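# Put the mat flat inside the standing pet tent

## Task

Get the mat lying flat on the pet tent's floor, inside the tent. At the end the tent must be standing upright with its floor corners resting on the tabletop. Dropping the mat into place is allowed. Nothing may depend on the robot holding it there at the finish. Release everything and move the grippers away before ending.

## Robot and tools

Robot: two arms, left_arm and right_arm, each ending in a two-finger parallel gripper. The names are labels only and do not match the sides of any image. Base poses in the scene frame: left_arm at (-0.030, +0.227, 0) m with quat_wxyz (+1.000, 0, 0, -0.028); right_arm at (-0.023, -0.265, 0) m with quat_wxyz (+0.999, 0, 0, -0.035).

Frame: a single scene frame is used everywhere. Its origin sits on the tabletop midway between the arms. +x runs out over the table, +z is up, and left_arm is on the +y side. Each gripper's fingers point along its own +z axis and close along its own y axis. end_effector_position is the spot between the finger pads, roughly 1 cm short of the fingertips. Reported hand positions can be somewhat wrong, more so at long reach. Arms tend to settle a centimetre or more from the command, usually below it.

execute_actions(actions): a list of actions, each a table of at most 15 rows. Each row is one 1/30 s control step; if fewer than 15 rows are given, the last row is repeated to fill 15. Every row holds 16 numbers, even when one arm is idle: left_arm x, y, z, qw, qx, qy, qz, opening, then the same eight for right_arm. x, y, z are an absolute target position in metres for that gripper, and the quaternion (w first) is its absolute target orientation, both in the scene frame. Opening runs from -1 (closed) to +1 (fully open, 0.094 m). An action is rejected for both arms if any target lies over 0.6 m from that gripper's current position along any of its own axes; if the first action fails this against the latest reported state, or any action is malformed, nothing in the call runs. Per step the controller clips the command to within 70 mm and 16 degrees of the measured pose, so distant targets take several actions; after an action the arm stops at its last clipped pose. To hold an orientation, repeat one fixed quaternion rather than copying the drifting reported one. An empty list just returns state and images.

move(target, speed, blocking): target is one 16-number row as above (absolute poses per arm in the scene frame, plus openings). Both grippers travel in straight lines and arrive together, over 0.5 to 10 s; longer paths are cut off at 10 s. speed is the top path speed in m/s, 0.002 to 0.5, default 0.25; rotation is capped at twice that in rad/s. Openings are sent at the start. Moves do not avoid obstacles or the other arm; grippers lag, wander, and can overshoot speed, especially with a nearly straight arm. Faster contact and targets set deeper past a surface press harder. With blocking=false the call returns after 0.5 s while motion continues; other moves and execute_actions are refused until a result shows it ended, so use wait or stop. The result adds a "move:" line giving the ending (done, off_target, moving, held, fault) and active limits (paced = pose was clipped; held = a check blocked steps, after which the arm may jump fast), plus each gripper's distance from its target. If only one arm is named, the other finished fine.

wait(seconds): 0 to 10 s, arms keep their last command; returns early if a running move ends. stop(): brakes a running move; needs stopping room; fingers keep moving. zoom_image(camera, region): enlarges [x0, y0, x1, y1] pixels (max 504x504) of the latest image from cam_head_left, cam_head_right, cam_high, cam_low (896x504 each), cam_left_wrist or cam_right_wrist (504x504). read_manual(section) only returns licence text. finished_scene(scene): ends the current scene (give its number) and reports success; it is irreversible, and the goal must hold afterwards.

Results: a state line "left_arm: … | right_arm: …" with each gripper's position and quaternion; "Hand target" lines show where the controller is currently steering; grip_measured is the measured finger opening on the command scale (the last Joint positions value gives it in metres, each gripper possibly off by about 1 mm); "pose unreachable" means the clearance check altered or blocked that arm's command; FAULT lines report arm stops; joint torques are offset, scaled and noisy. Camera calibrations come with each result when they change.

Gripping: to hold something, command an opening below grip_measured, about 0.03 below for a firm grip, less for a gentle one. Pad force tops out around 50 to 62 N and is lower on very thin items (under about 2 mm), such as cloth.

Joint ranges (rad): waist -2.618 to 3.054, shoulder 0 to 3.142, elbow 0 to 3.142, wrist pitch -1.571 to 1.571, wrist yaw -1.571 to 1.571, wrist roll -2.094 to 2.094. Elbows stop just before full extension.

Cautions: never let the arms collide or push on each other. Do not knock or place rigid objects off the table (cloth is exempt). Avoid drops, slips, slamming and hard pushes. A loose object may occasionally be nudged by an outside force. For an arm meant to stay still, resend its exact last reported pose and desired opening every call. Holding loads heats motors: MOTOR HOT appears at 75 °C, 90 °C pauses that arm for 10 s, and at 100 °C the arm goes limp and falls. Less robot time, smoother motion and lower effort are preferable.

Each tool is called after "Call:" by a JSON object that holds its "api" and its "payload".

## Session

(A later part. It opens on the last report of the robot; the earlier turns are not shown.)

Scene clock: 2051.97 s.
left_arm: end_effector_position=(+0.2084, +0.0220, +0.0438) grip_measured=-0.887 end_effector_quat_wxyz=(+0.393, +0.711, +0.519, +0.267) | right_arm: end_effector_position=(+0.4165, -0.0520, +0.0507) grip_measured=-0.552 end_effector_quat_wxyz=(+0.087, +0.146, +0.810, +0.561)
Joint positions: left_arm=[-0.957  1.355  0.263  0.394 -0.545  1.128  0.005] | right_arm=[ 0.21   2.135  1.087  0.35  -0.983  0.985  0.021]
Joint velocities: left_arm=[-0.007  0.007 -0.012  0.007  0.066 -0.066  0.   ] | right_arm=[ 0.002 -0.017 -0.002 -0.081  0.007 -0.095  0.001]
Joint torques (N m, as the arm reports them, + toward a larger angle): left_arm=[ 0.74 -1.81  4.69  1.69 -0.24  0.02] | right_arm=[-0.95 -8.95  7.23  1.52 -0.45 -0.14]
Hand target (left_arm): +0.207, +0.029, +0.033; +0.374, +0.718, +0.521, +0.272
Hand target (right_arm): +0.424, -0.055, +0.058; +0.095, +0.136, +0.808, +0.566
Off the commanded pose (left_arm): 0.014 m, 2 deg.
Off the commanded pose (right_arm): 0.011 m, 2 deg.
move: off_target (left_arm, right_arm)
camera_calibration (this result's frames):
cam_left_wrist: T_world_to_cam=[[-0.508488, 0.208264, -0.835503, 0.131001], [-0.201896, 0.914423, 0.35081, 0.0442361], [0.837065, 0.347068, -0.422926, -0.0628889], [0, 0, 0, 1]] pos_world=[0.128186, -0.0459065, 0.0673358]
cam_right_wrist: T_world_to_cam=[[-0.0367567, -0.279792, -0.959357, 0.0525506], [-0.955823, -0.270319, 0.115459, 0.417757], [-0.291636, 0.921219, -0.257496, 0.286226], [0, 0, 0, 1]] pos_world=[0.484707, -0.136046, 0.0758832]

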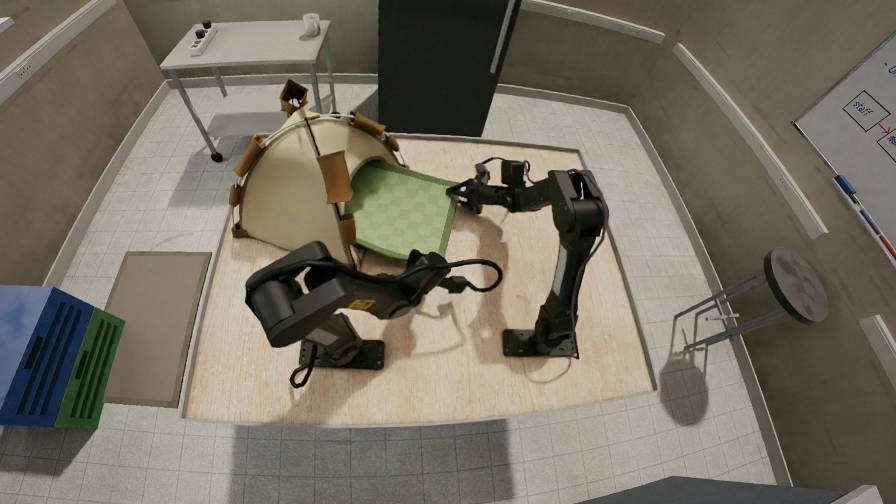

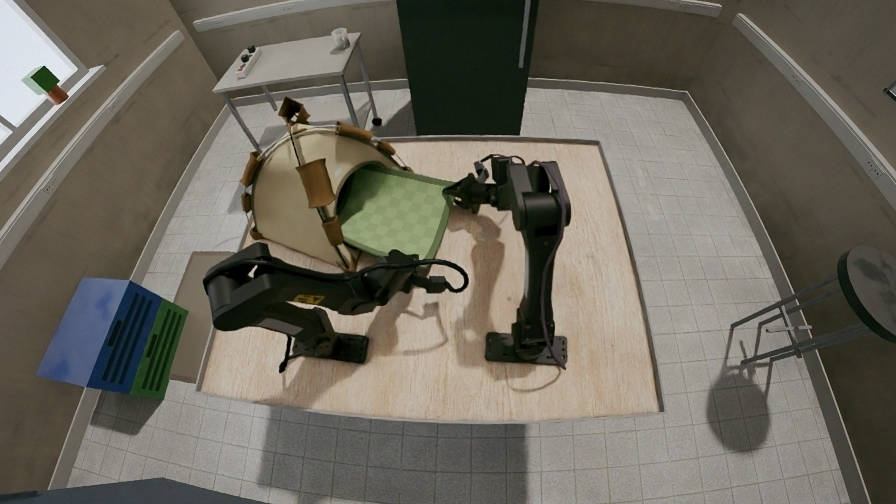

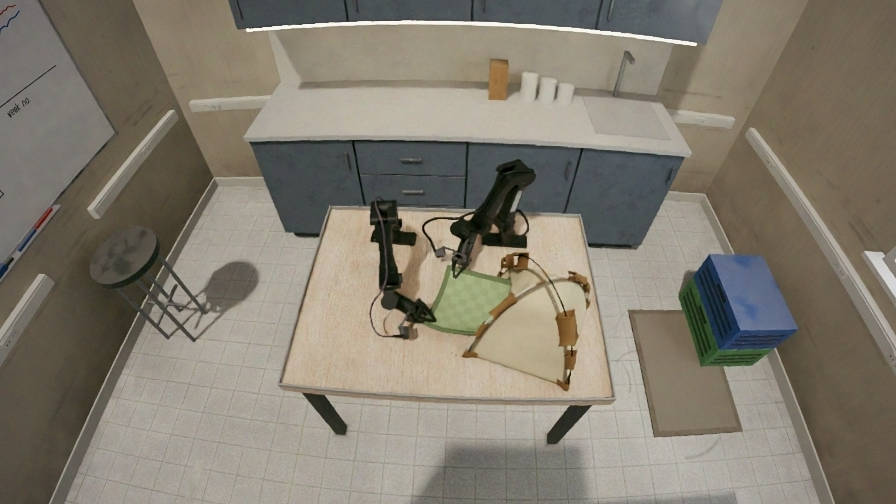

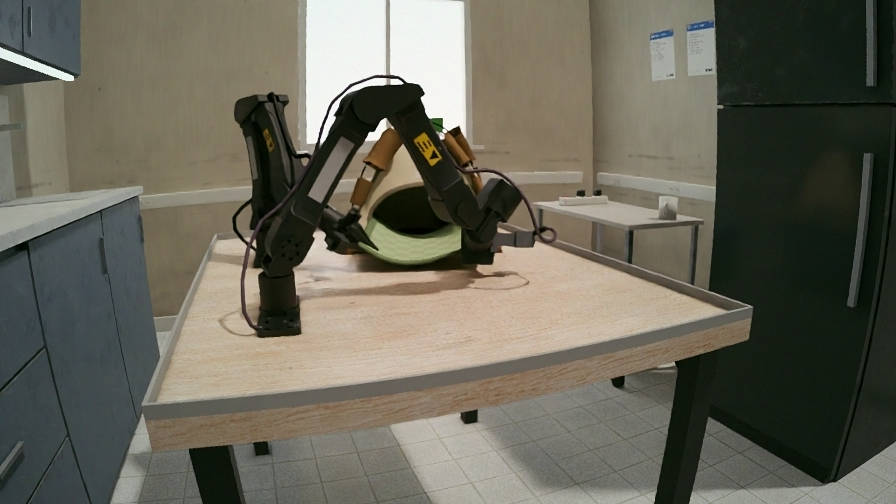

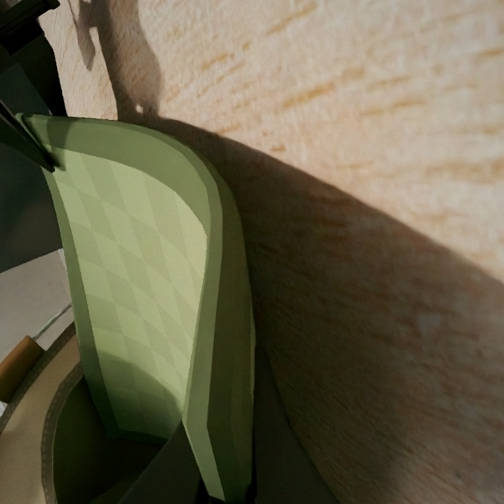

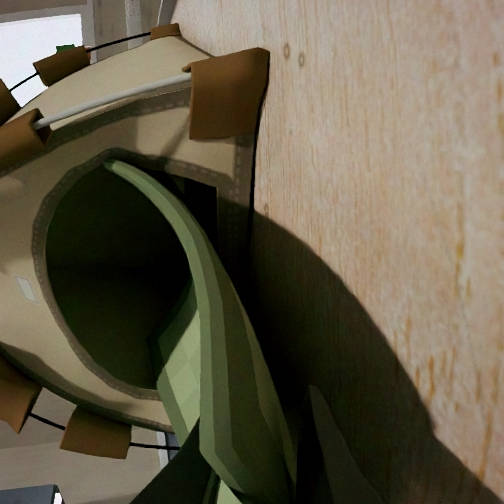

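Call:
{"api": "execute_actions", "payload": {"actions": [[[0.208,0.029,0.032,0.3735,0.7176,0.5214,0.2714,-0.915, 0.424,-0.056,0.058,0.0947,0.1352,0.8080,0.5657,-0.6],[0.208,0.029,0.032,0.3735,0.7176,0.5214,0.2714,-0.915, 0.424,-0.056,0.058,0.0947,0.1352,0.8080,0.5657,-0.64],[0.208,0.029,0.032,0.3735,0.7176,0.5214,0.2714,-0.915, 0.424,-0.056,0.058,0.0947,0.1352,0.8080,0.5657,-0.68],[0.208,0.029,0.032,0.3735,0.7176,0.5214,0.2714,-0.915, 0.424,-0.056,0.058,0.0947,0.1352,0.8080,0.5657,-0.72],[0.208,0.029,0.032,0.3735,0.7176,0.5214,0.2714,-0.915, 0.424,-0.056,0.058,0.0947,0.1352,0.8080,0.5657,-0.76],[0.208,0.029,0.032,0.3735,0.7176,0.5214,0.2714,-0.915, 0.424,-0.056,0.058,0.0947,0.1352,0.8080,0.5657,-0.8],[0.208,0.029,0.032,0.3735,0.7176,0.5214,0.2714,-0.915, 0.424,-0.056,0.058,0.0947,0.1352,0.8080,0.5657,-0.83],[0.208,0.029,0.032,0.3735,0.7176,0.5214,0.2714,-0.915, 0.424,-0.056,0.058,0.0947,0.1352,0.8080,0.5657,-0.86],[0.208,0.029,0.032,0.3735,0.7176,0.5214,0.2714,-0.915, 0.424,-0.056,0.058,0.0947,0.1352,0.8080,0.5657,-0.89],[0.208,0.029,0.032,0.3735,0.7176,0.5214,0.2714,-0.915, 0.424,-0.056,0.058,0.0947,0.1352,0.8080,0.5657,-0.915]]]}}

Call:
{"api": "move", "payload": {"target": [0.232,0.017,0.090,0.0712,0.8135,0.5749,0.0503,-0.915, 0.394,-0.044,0.092,0.4195,-0.3846,0.7233,0.3912,-0.915], "speed": 0.2}}

Scene clock: 2068.93 s.
left_arm: end_effector_position=(+0.2084, +0.0220, +0.0438) grip_measured=-0.887 end_effector_quat_wxyz=(+0.393, +0.711, +0.519, +0.267) | right_arm: end_effector_position=(+0.4151, -0.0517, +0.0503) grip_measured=-0.885 end_effector_quat_wxyz=(+0.085, +0.143, +0.811, +0.561)
Joint positions: left_arm=[-0.957  1.355  0.263  0.394 -0.545  1.128  0.005] | right_arm=[ 0.21   2.135  1.087  0.344 -0.988  0.977  0.005]
Joint velocities: left_arm=[ 0.007 -0.007 -0.002 -0.051 -0.066 -0.022  0.001] | right_arm=[-0.007 -0.002 -0.012  0.022 -0.051  0.007 -0.   ]
Joint torques (N m, as the arm reports them, + toward a larger angle): left_arm=[ 0.73 -1.75  4.74  1.7  -0.24  0.02] | right_arm=[-1.2  -9.05  7.09  1.5  -0.47 -0.11]
Hand target (left_arm): +0.207, +0.029, +0.033; +0.374, +0.718, +0.521, +0.272
Hand target (right_arm): +0.424, -0.056, +0.058; +0.095, +0.136, +0.808, +0.566
Off the commanded pose (left_arm): 0.014 m, 2 deg.
Off the commanded pose (right_arm): 0.012 m, 2 deg.
camera_calibration (this result's frames):
cam_left_wrist: T_world_to_cam=[[-0.508488, 0.208264, -0.835503, 0.131001], [-0.201896, 0.914423, 0.35081, 0.0442361], [0.837065, 0.347068, -0.422926, -0.0628889], [0, 0, 0, 1]] pos_world=[0.128186, -0.0459065, 0.0673358]
cam_right_wrist: T_world_to_cam=[[-0.0354127, -0.279949, -0.959362, 0.051676], [-0.954028, -0.276412, 0.115875, 0.415533], [-0.297618, 0.919361, -0.257291, 0.287841], [0, 0, 0, 1]] pos_world=[0.483927, -0.135304, 0.0754848]

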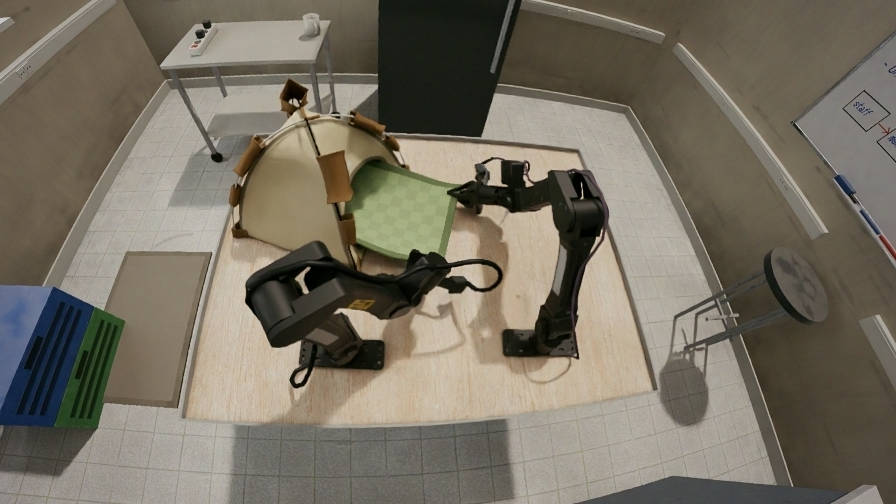

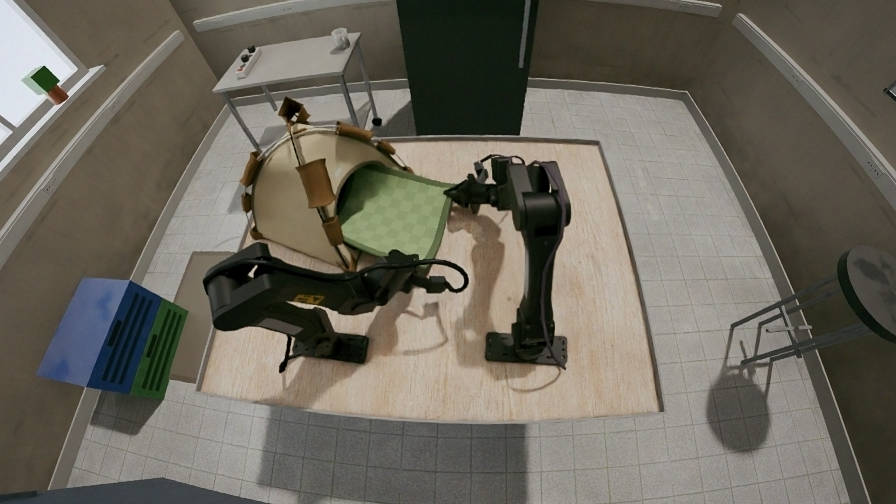

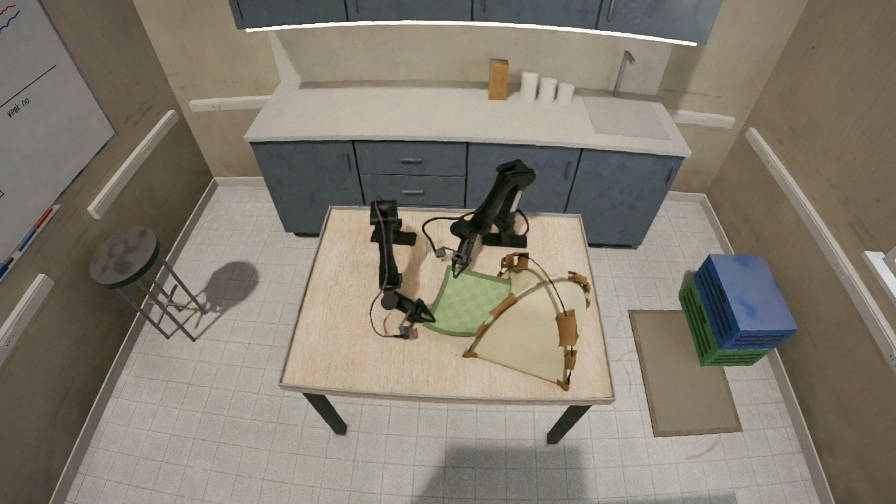

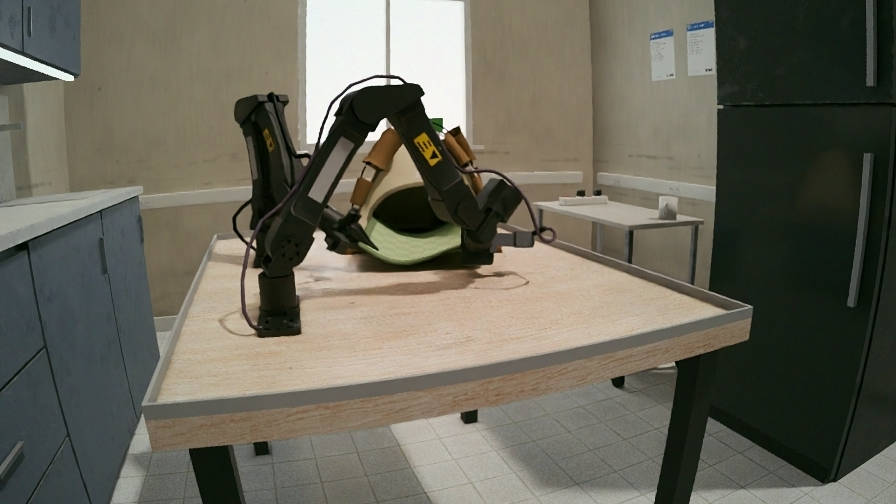

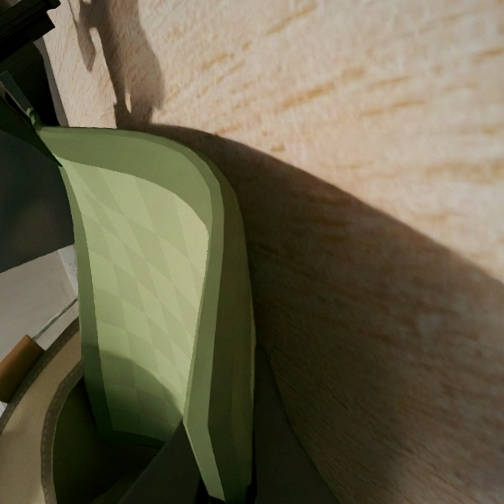

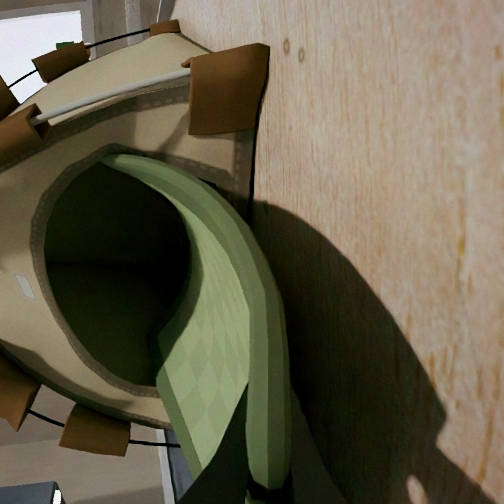

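Scene clock: 2072.83 s.
left_arm: end_effector_position=(+0.2316, +0.0095, +0.0898) grip_measured=-0.886 end_effector_quat_wxyz=(+0.087, +0.816, +0.568, +0.055) | right_arm: end_effector_position=(+0.4015, -0.0477, +0.0870) grip_measured=-0.885 end_effector_quat_wxyz=(+0.422, -0.376, +0.727, +0.390)
Joint positions: left_arm=[-0.677  1.664  1.232 -0.943 -0.067  1.199  0.005] | right_arm=[ 0.227  1.997  1.022  0.333 -0.968 -0.283  0.005]
Joint velocities: left_arm=[ 0.002 -0.002  0.017  0.007 -0.022 -0.037  0.001] | right_arm=[-0.012  0.002 -0.002  0.007 -0.066  0.037  0.001]
Joint torques (N m, as the arm reports them, + toward a larger angle): left_arm=[ 1.2  -6.84  8.75  0.29 -0.09  0.11] | right_arm=[  0.72 -10.73   4.02   1.48  -0.36  -0.11]
Hand target (left_arm): +0.233, +0.015, +0.089; +0.069, +0.816, +0.571, +0.054
Hand target (right_arm): +0.394, -0.044, +0.092; +0.420, -0.384, +0.723, +0.391
Off the commanded pose (left_arm): 0.008 m, 2 deg.
Off the commanded pose (right_arm): 0.010 m, 1 deg.
move: done
camera_calibration (this result's frames):
cam_left_wrist: T_world_to_cam=[[-0.896335, 0.393515, -0.204277, 0.215185], [0.203689, 0.774704, 0.598619, -0.0705901], [0.39382, 0.494955, -0.774549, 0.0744046], [0, 0, 0, 1]] pos_world=[0.177954, -0.066819, 0.143844]
cam_right_wrist: T_world_to_cam=[[0.925204, -0.319276, -0.205086, -0.365702], [-0.378052, -0.728856, -0.570829, 0.206305], [0.0327737, 0.605666, -0.795044, 0.188692], [0, 0, 0, 1]] pos_world=[0.410159, -0.0806771, 0.192783]

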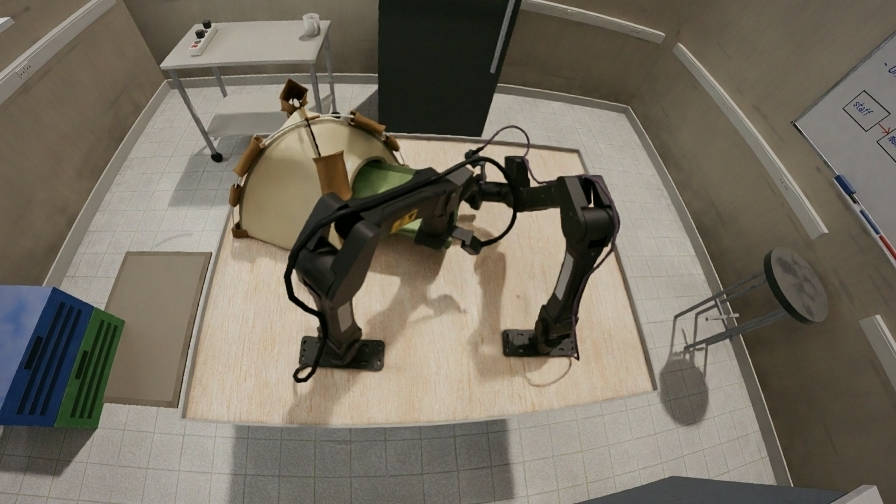

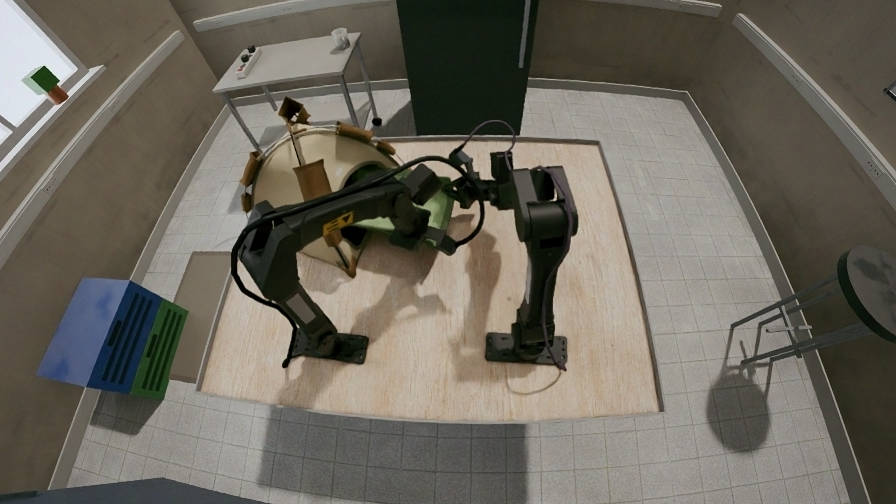

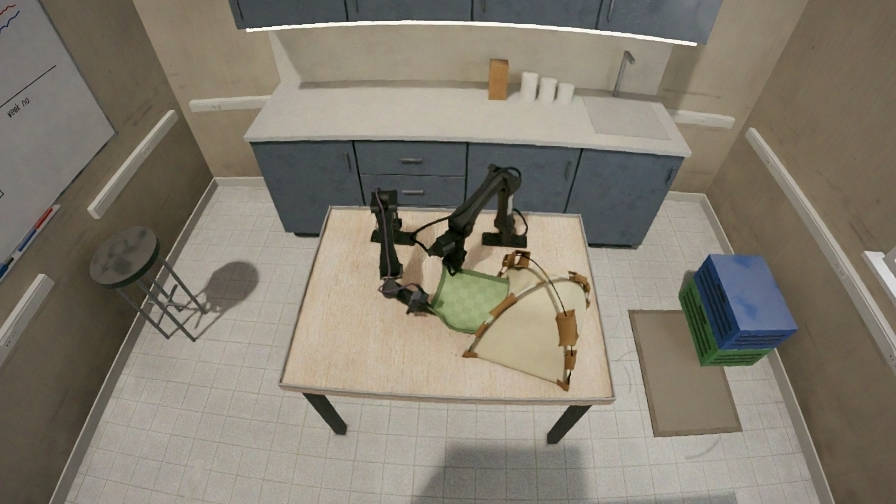

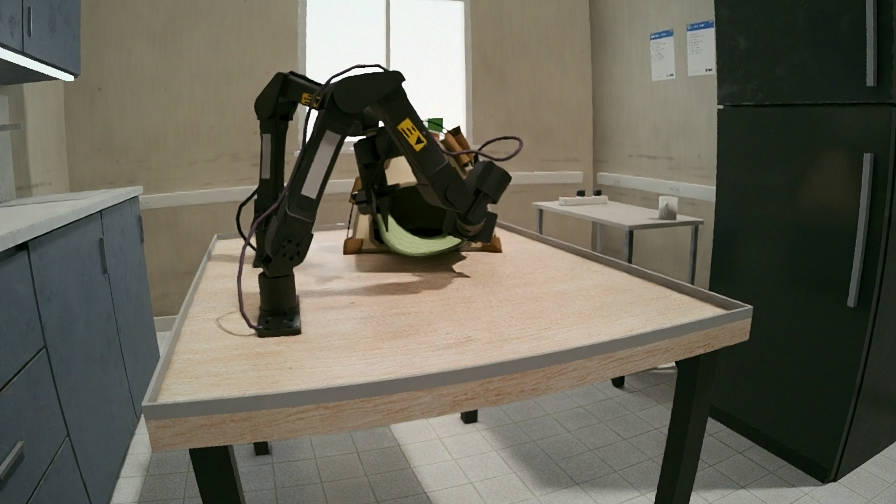

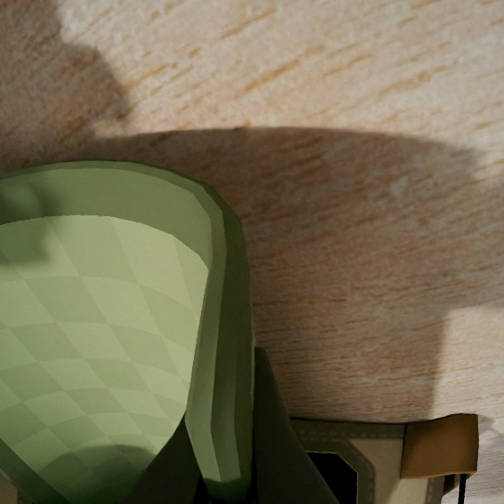

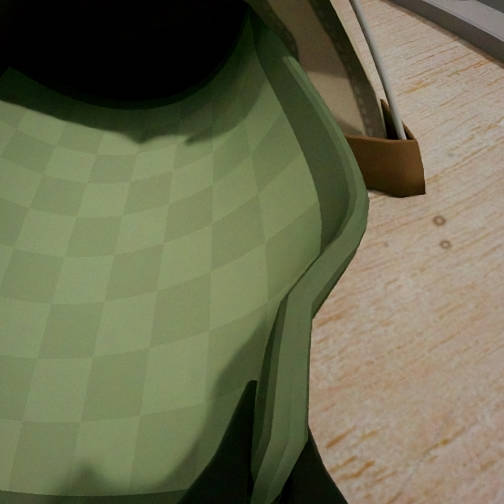

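Call:
{"api": "move", "payload": {"target": [0.226,0.020,0.090,0.0712,0.8135,0.5749,0.0503,-0.915, 0.381,-0.040,0.092,0.4894,-0.3489,0.6561,0.4563,-0.915], "speed": 0.12}}

Scene clock: 2081.97 s.
left_arm: end_effector_position=(+0.2292, +0.0111, +0.0892) grip_measured=-0.886 end_effector_quat_wxyz=(+0.081, +0.817, +0.568, +0.053) | right_arm: end_effector_position=(+0.3861, -0.0415, +0.0922) grip_measured=-0.885 end_effector_quat_wxyz=(+0.487, -0.343, +0.663, +0.453)
Joint positions: left_arm=[-0.677  1.664  1.232 -0.955 -0.065  1.2    0.005] | right_arm=[ 0.227  2.11   0.841  1.032 -1.057  0.064  0.005]
Joint velocities: left_arm=[-0.017 -0.037 -0.007  0.037 -0.051  0.081  0.001] | right_arm=[ 0.012  0.012 -0.002  0.066 -0.022 -0.007  0.   ]
Joint torques (N m, as the arm reports them, + toward a larger angle): left_arm=[ 1.09 -9.43  5.85  0.38 -0.05 -0.01] | right_arm=[ 0.23 -8.08  2.81  2.2  -0.26  0.1 ]
Hand target (left_arm): +0.226, +0.020, +0.090; +0.071, +0.814, +0.575, +0.050
Hand target (right_arm): +0.381, -0.040, +0.092; +0.490, -0.348, +0.656, +0.456
Off the commanded pose (left_arm): 0.009 m, 1 deg.
Off the commanded pose (right_arm): 0.005 m, 1 deg.
move: done
camera_calibration (this result's frames):
cam_left_wrist: T_world_to_cam=[[-0.898034, 0.395479, -0.192693, 0.211621], [0.210264, 0.770598, 0.601637, -0.072794], [0.386424, 0.499775, -0.775179, 0.0757636], [0, 0, 0, 1]] pos_world=[0.176072, -0.0654618, 0.143304]
cam_right_wrist: T_world_to_cam=[[0.941519, -0.273153, -0.197303, -0.353554], [-0.325493, -0.585818, -0.742207, 0.209391], [0.0871524, 0.763023, -0.640469, 0.160904], [0, 0, 0, 1]] pos_world=[0.38701, -0.0966826, 0.188708]

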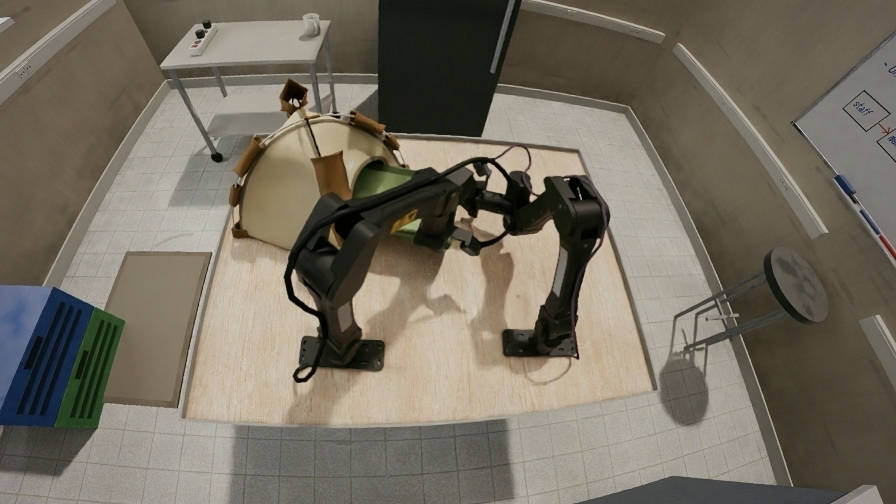

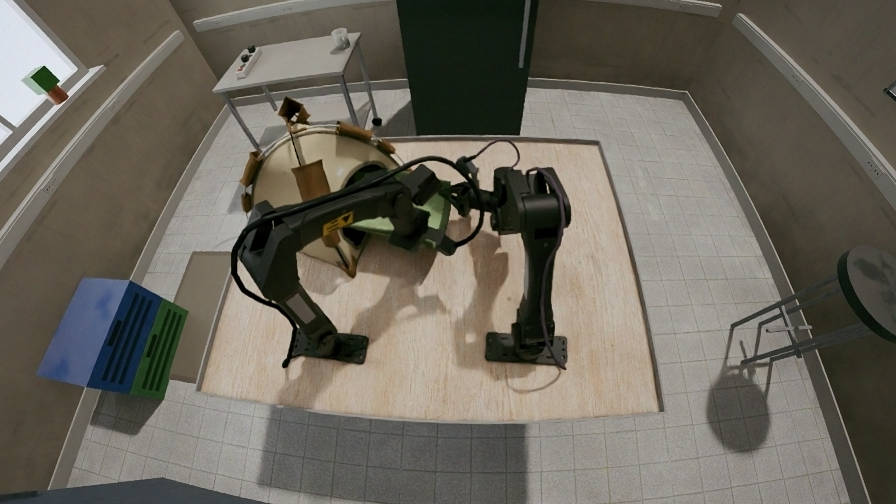

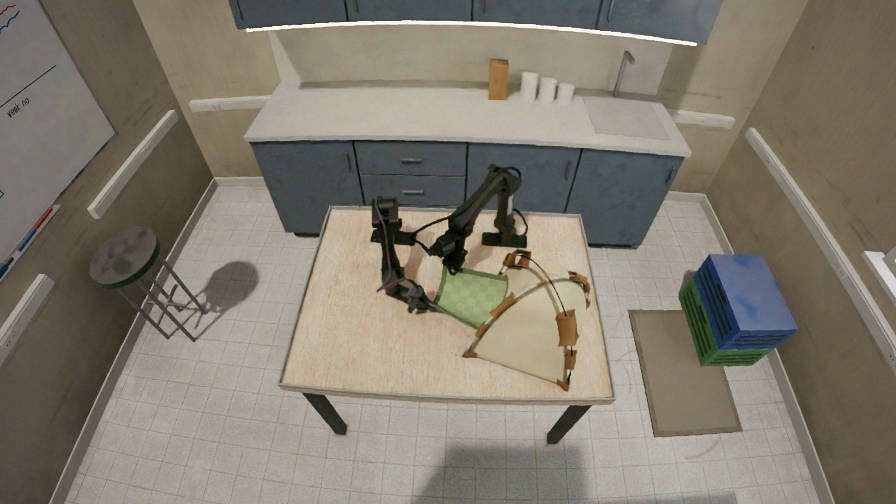

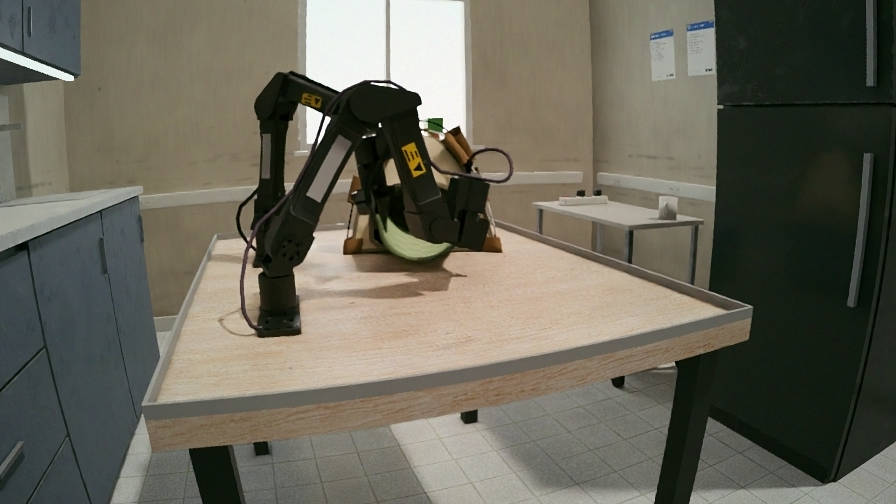

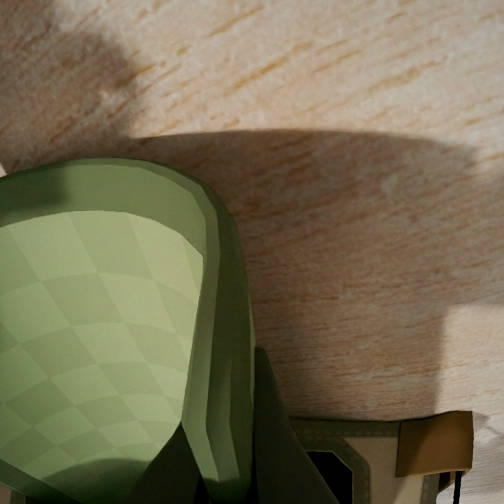

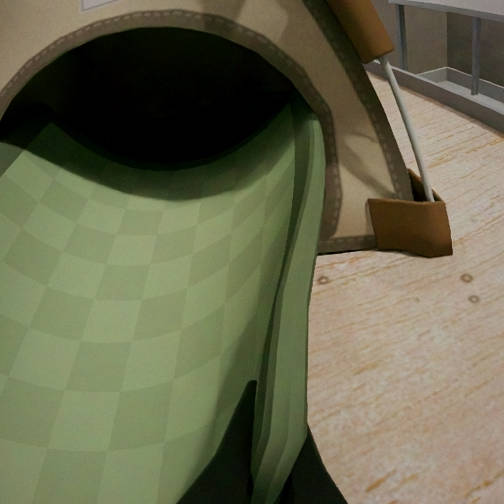

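Call:
{"api": "move", "payload": {"target": [0.250,0.084,0.093,0.0712,0.8135,0.5749,0.0503,-0.915, 0.407,0.029,0.098,0.4894,-0.3489,0.6561,0.4563,-0.915], "speed": 0.05}}

Scene clock: 2088.10 s.
left_arm: end_effector_position=(+0.2584, +0.0783, +0.0924) grip_measured=-0.886 end_effector_quat_wxyz=(+0.076, +0.812, +0.576, +0.059) | right_arm: end_effector_position=(+0.4021, +0.0217, +0.0923) grip_measured=-0.885 end_effector_quat_wxyz=(+0.487, -0.344, +0.662, +0.454)
Joint positions: left_arm=[-0.446  1.61   1.186 -0.96  -0.039  1.411  0.005] | right_arm=[ 0.383  2.19   0.98   1.025 -0.908  0.124  0.005]
Joint velocities: left_arm=[-0.002 -0.007 -0.002 -0.051 -0.037  0.037  0.   ] | right_arm=[ 0.007  0.012  0.017 -0.051 -0.007  0.007  0.001]
Joint torques (N m, as the arm reports them, + toward a larger angle): left_arm=[ 0.81 -9.97  4.52  0.43  0.08  0.09] | right_arm=[ 1.02 -8.96  6.71  1.87 -0.11  0.04]
Hand target (left_arm): +0.249, +0.084, +0.093; +0.069, +0.814, +0.575, +0.050
Hand target (right_arm): +0.405, +0.029, +0.098; +0.489, -0.349, +0.656, +0.457
Off the commanded pose (left_arm): 0.010 m, 1 deg.
Off the commanded pose (right_arm): 0.010 m, 1 deg.
move: done
camera_calibration (this result's frames):
cam_left_wrist: T_world_to_cam=[[-0.905083, 0.38084, -0.189173, 0.21453], [0.194087, 0.765797, 0.613095, -0.129092], [0.378359, 0.518186, -0.767026, 0.0332914], [0, 0, 0, 1]] pos_world=[0.206627, -0.0000943278, 0.145264]
cam_right_wrist: T_world_to_cam=[[0.942478, -0.269783, -0.197361, -0.351726], [-0.323286, -0.585584, -0.743355, 0.250891], [0.0849728, 0.764401, -0.639118, 0.112013], [0, 0, 0, 1]] pos_world=[0.403086, -0.0335945, 0.188673]

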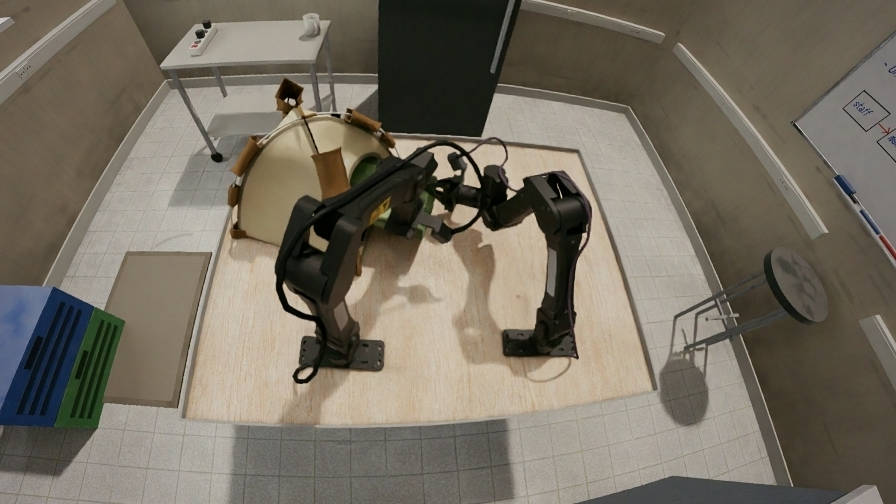

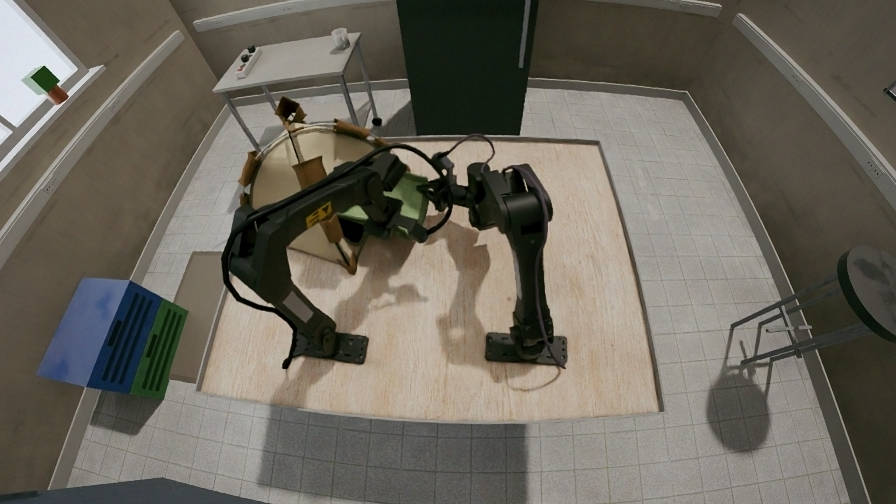

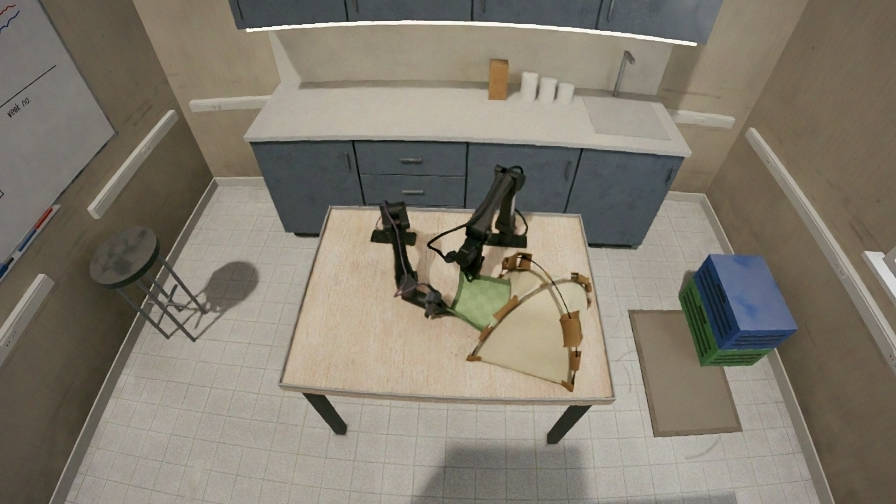

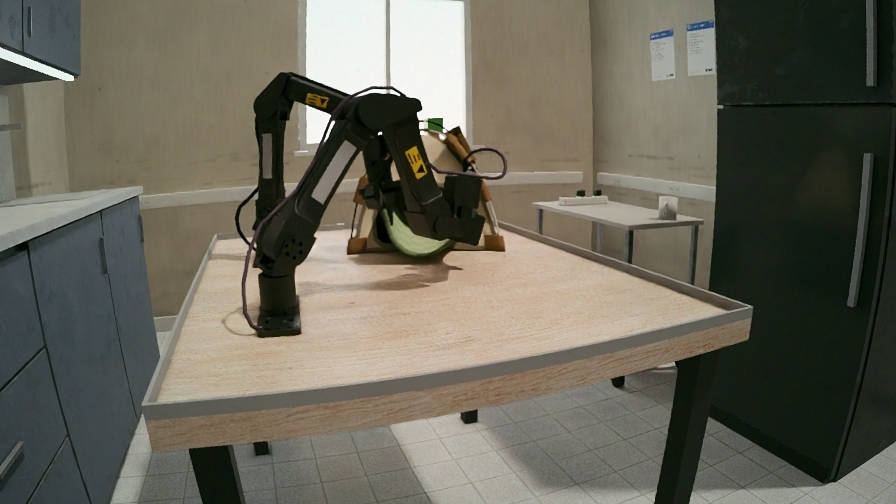

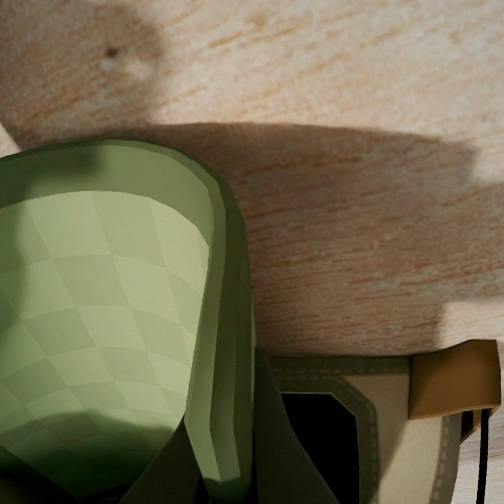

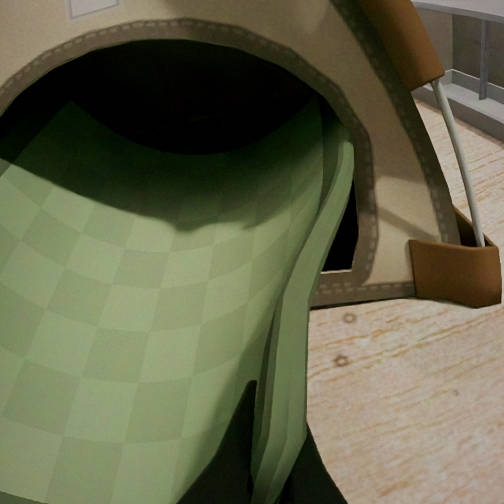

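Call:
{"api": "move", "payload": {"target": [0.266,0.130,0.104,0.0705,0.8059,0.5855,0.0512,-0.915, 0.436,0.077,0.110,0.4813,-0.3603,0.6499,0.4648,-0.915], "speed": 0.04}}

Scene clock: 2100.17 s.
left_arm: end_effector_position=(+0.2723, +0.1271, +0.0963) grip_measured=-0.886 end_effector_quat_wxyz=(+0.069, +0.806, +0.585, +0.057) | right_arm: end_effector_position=(+0.4311, +0.0691, +0.0997) grip_measured=-0.885 end_effector_quat_wxyz=(+0.473, -0.355, +0.660, +0.464)
Joint positions: left_arm=[-0.276  1.593  1.186 -0.987 -0.015  1.555  0.005] | right_arm=[ 0.457  2.283  1.226  0.866 -0.874  0.136  0.005]
Joint velocities: left_arm=[-0.007  0.007 -0.027 -0.081 -0.022  0.037 -0.001] | right_arm=[-0.007 -0.007 -0.002  0.022 -0.037  0.051 -0.001]
Joint torques (N m, as the arm reports them, + toward a larger angle): left_arm=[ 0.78 -9.9   6.7   0.26  0.1   0.1 ] | right_arm=[  1.03 -10.53   7.52   1.96  -0.04   0.04]
Hand target (left_arm): +0.265, +0.130, +0.103; +0.069, +0.806, +0.586, +0.050
Hand target (right_arm): +0.435, +0.077, +0.110; +0.482, -0.360, +0.650, +0.465
Off the commanded pose (left_arm): 0.010 m, 1 deg.
Off the commanded pose (right_arm): 0.014 m, 2 deg.
move: off_target (right_arm)
camera_calibration (this result's frames):
cam_left_wrist: T_world_to_cam=[[-0.916033, 0.360385, -0.176086, 0.213565], [0.182715, 0.765733, 0.616659, -0.168784], [0.357069, 0.532706, -0.767284, 0.00966691], [0, 0, 0, 1]] pos_world=[0.22302, 0.0471284, 0.149105]
cam_right_wrist: T_world_to_cam=[[0.949423, -0.234175, -0.209182, -0.369133], [-0.310488, -0.60081, -0.736631, 0.288439], [0.0468226, 0.764323, -0.643131, 0.0949398], [0, 0, 0, 1]] pos_world=[0.435575, 0.0142901, 0.196316]

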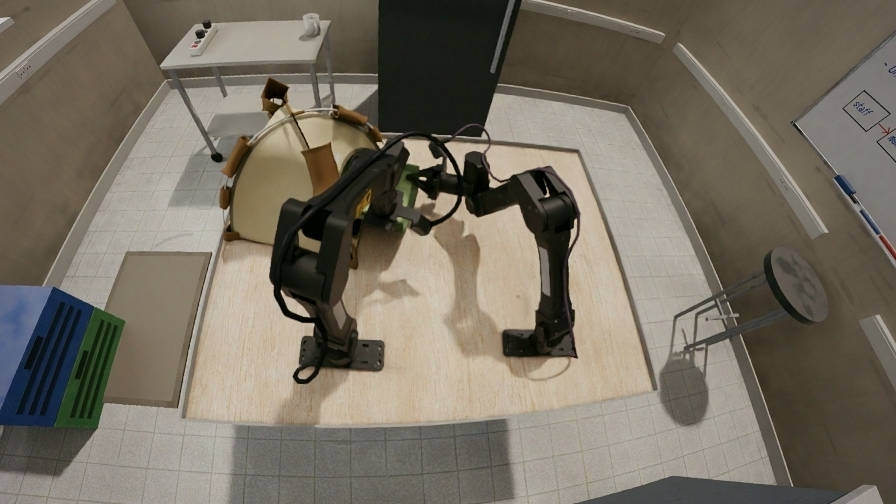

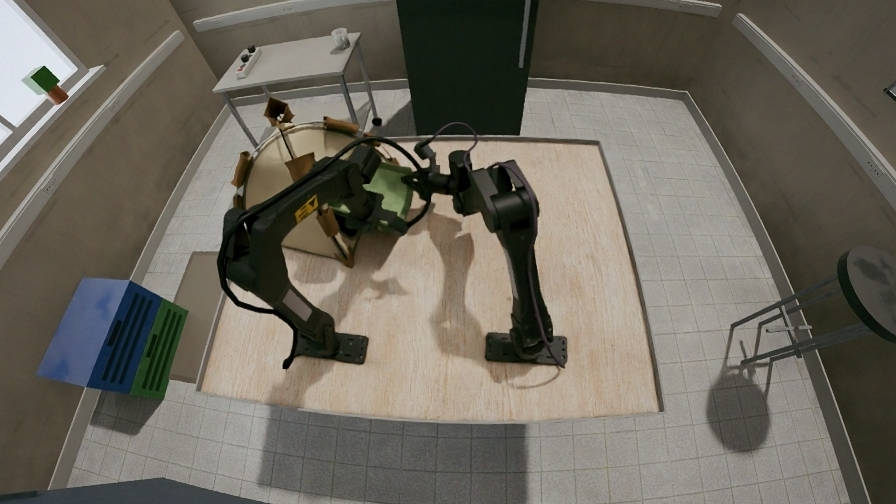

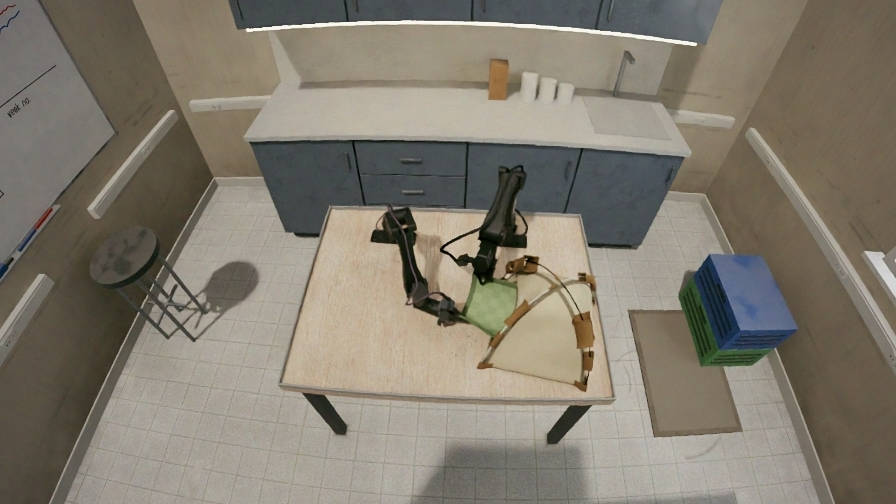

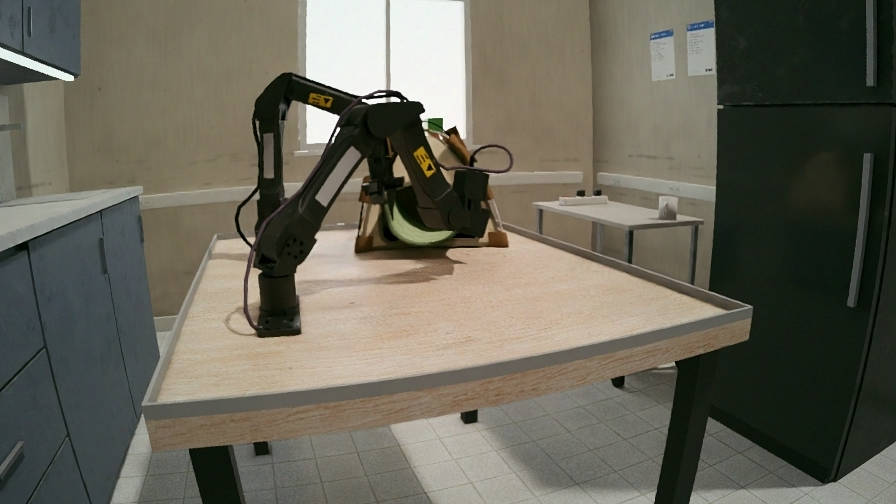

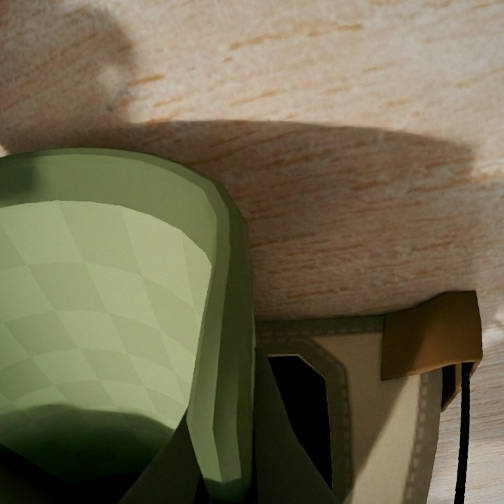

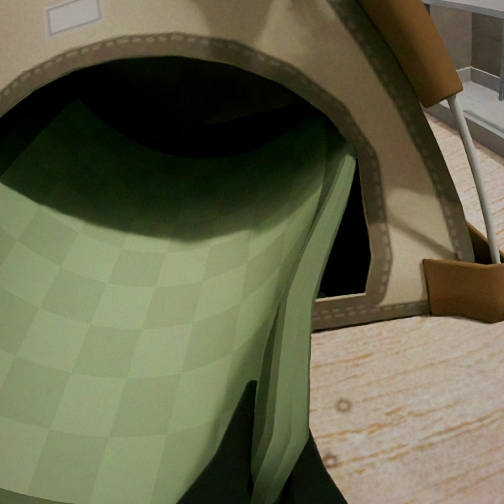

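Call:
{"api": "zoom_image", "payload": {"camera": "cam_high", "region": [420, 230, 630, 410]}}

Call:
{"api": "zoom_image", "payload": {"camera": "cam_head_left", "region": [180, 60, 480, 300]}}

Region (420, 230, 630, 410) of cam_high's 896x504 image, scaled by 2.400, with more detail than that image has; it fills the top 432 rows of this view, and the rest is white.

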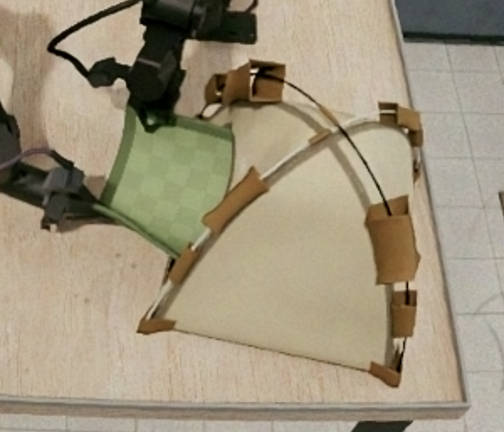

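Region (180, 60, 480, 300) of cam_head_left's 896x504 image, scaled by 1.680, with more detail than that image has; it fills the top 403 rows of this view, and the rest is white.

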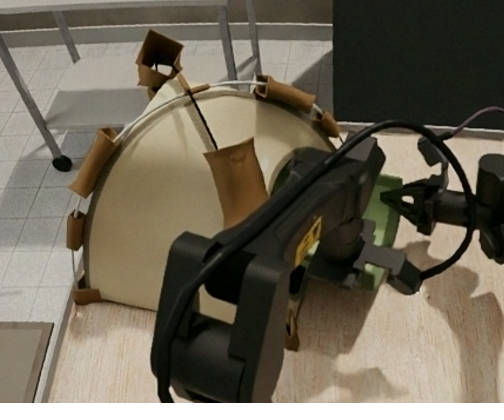

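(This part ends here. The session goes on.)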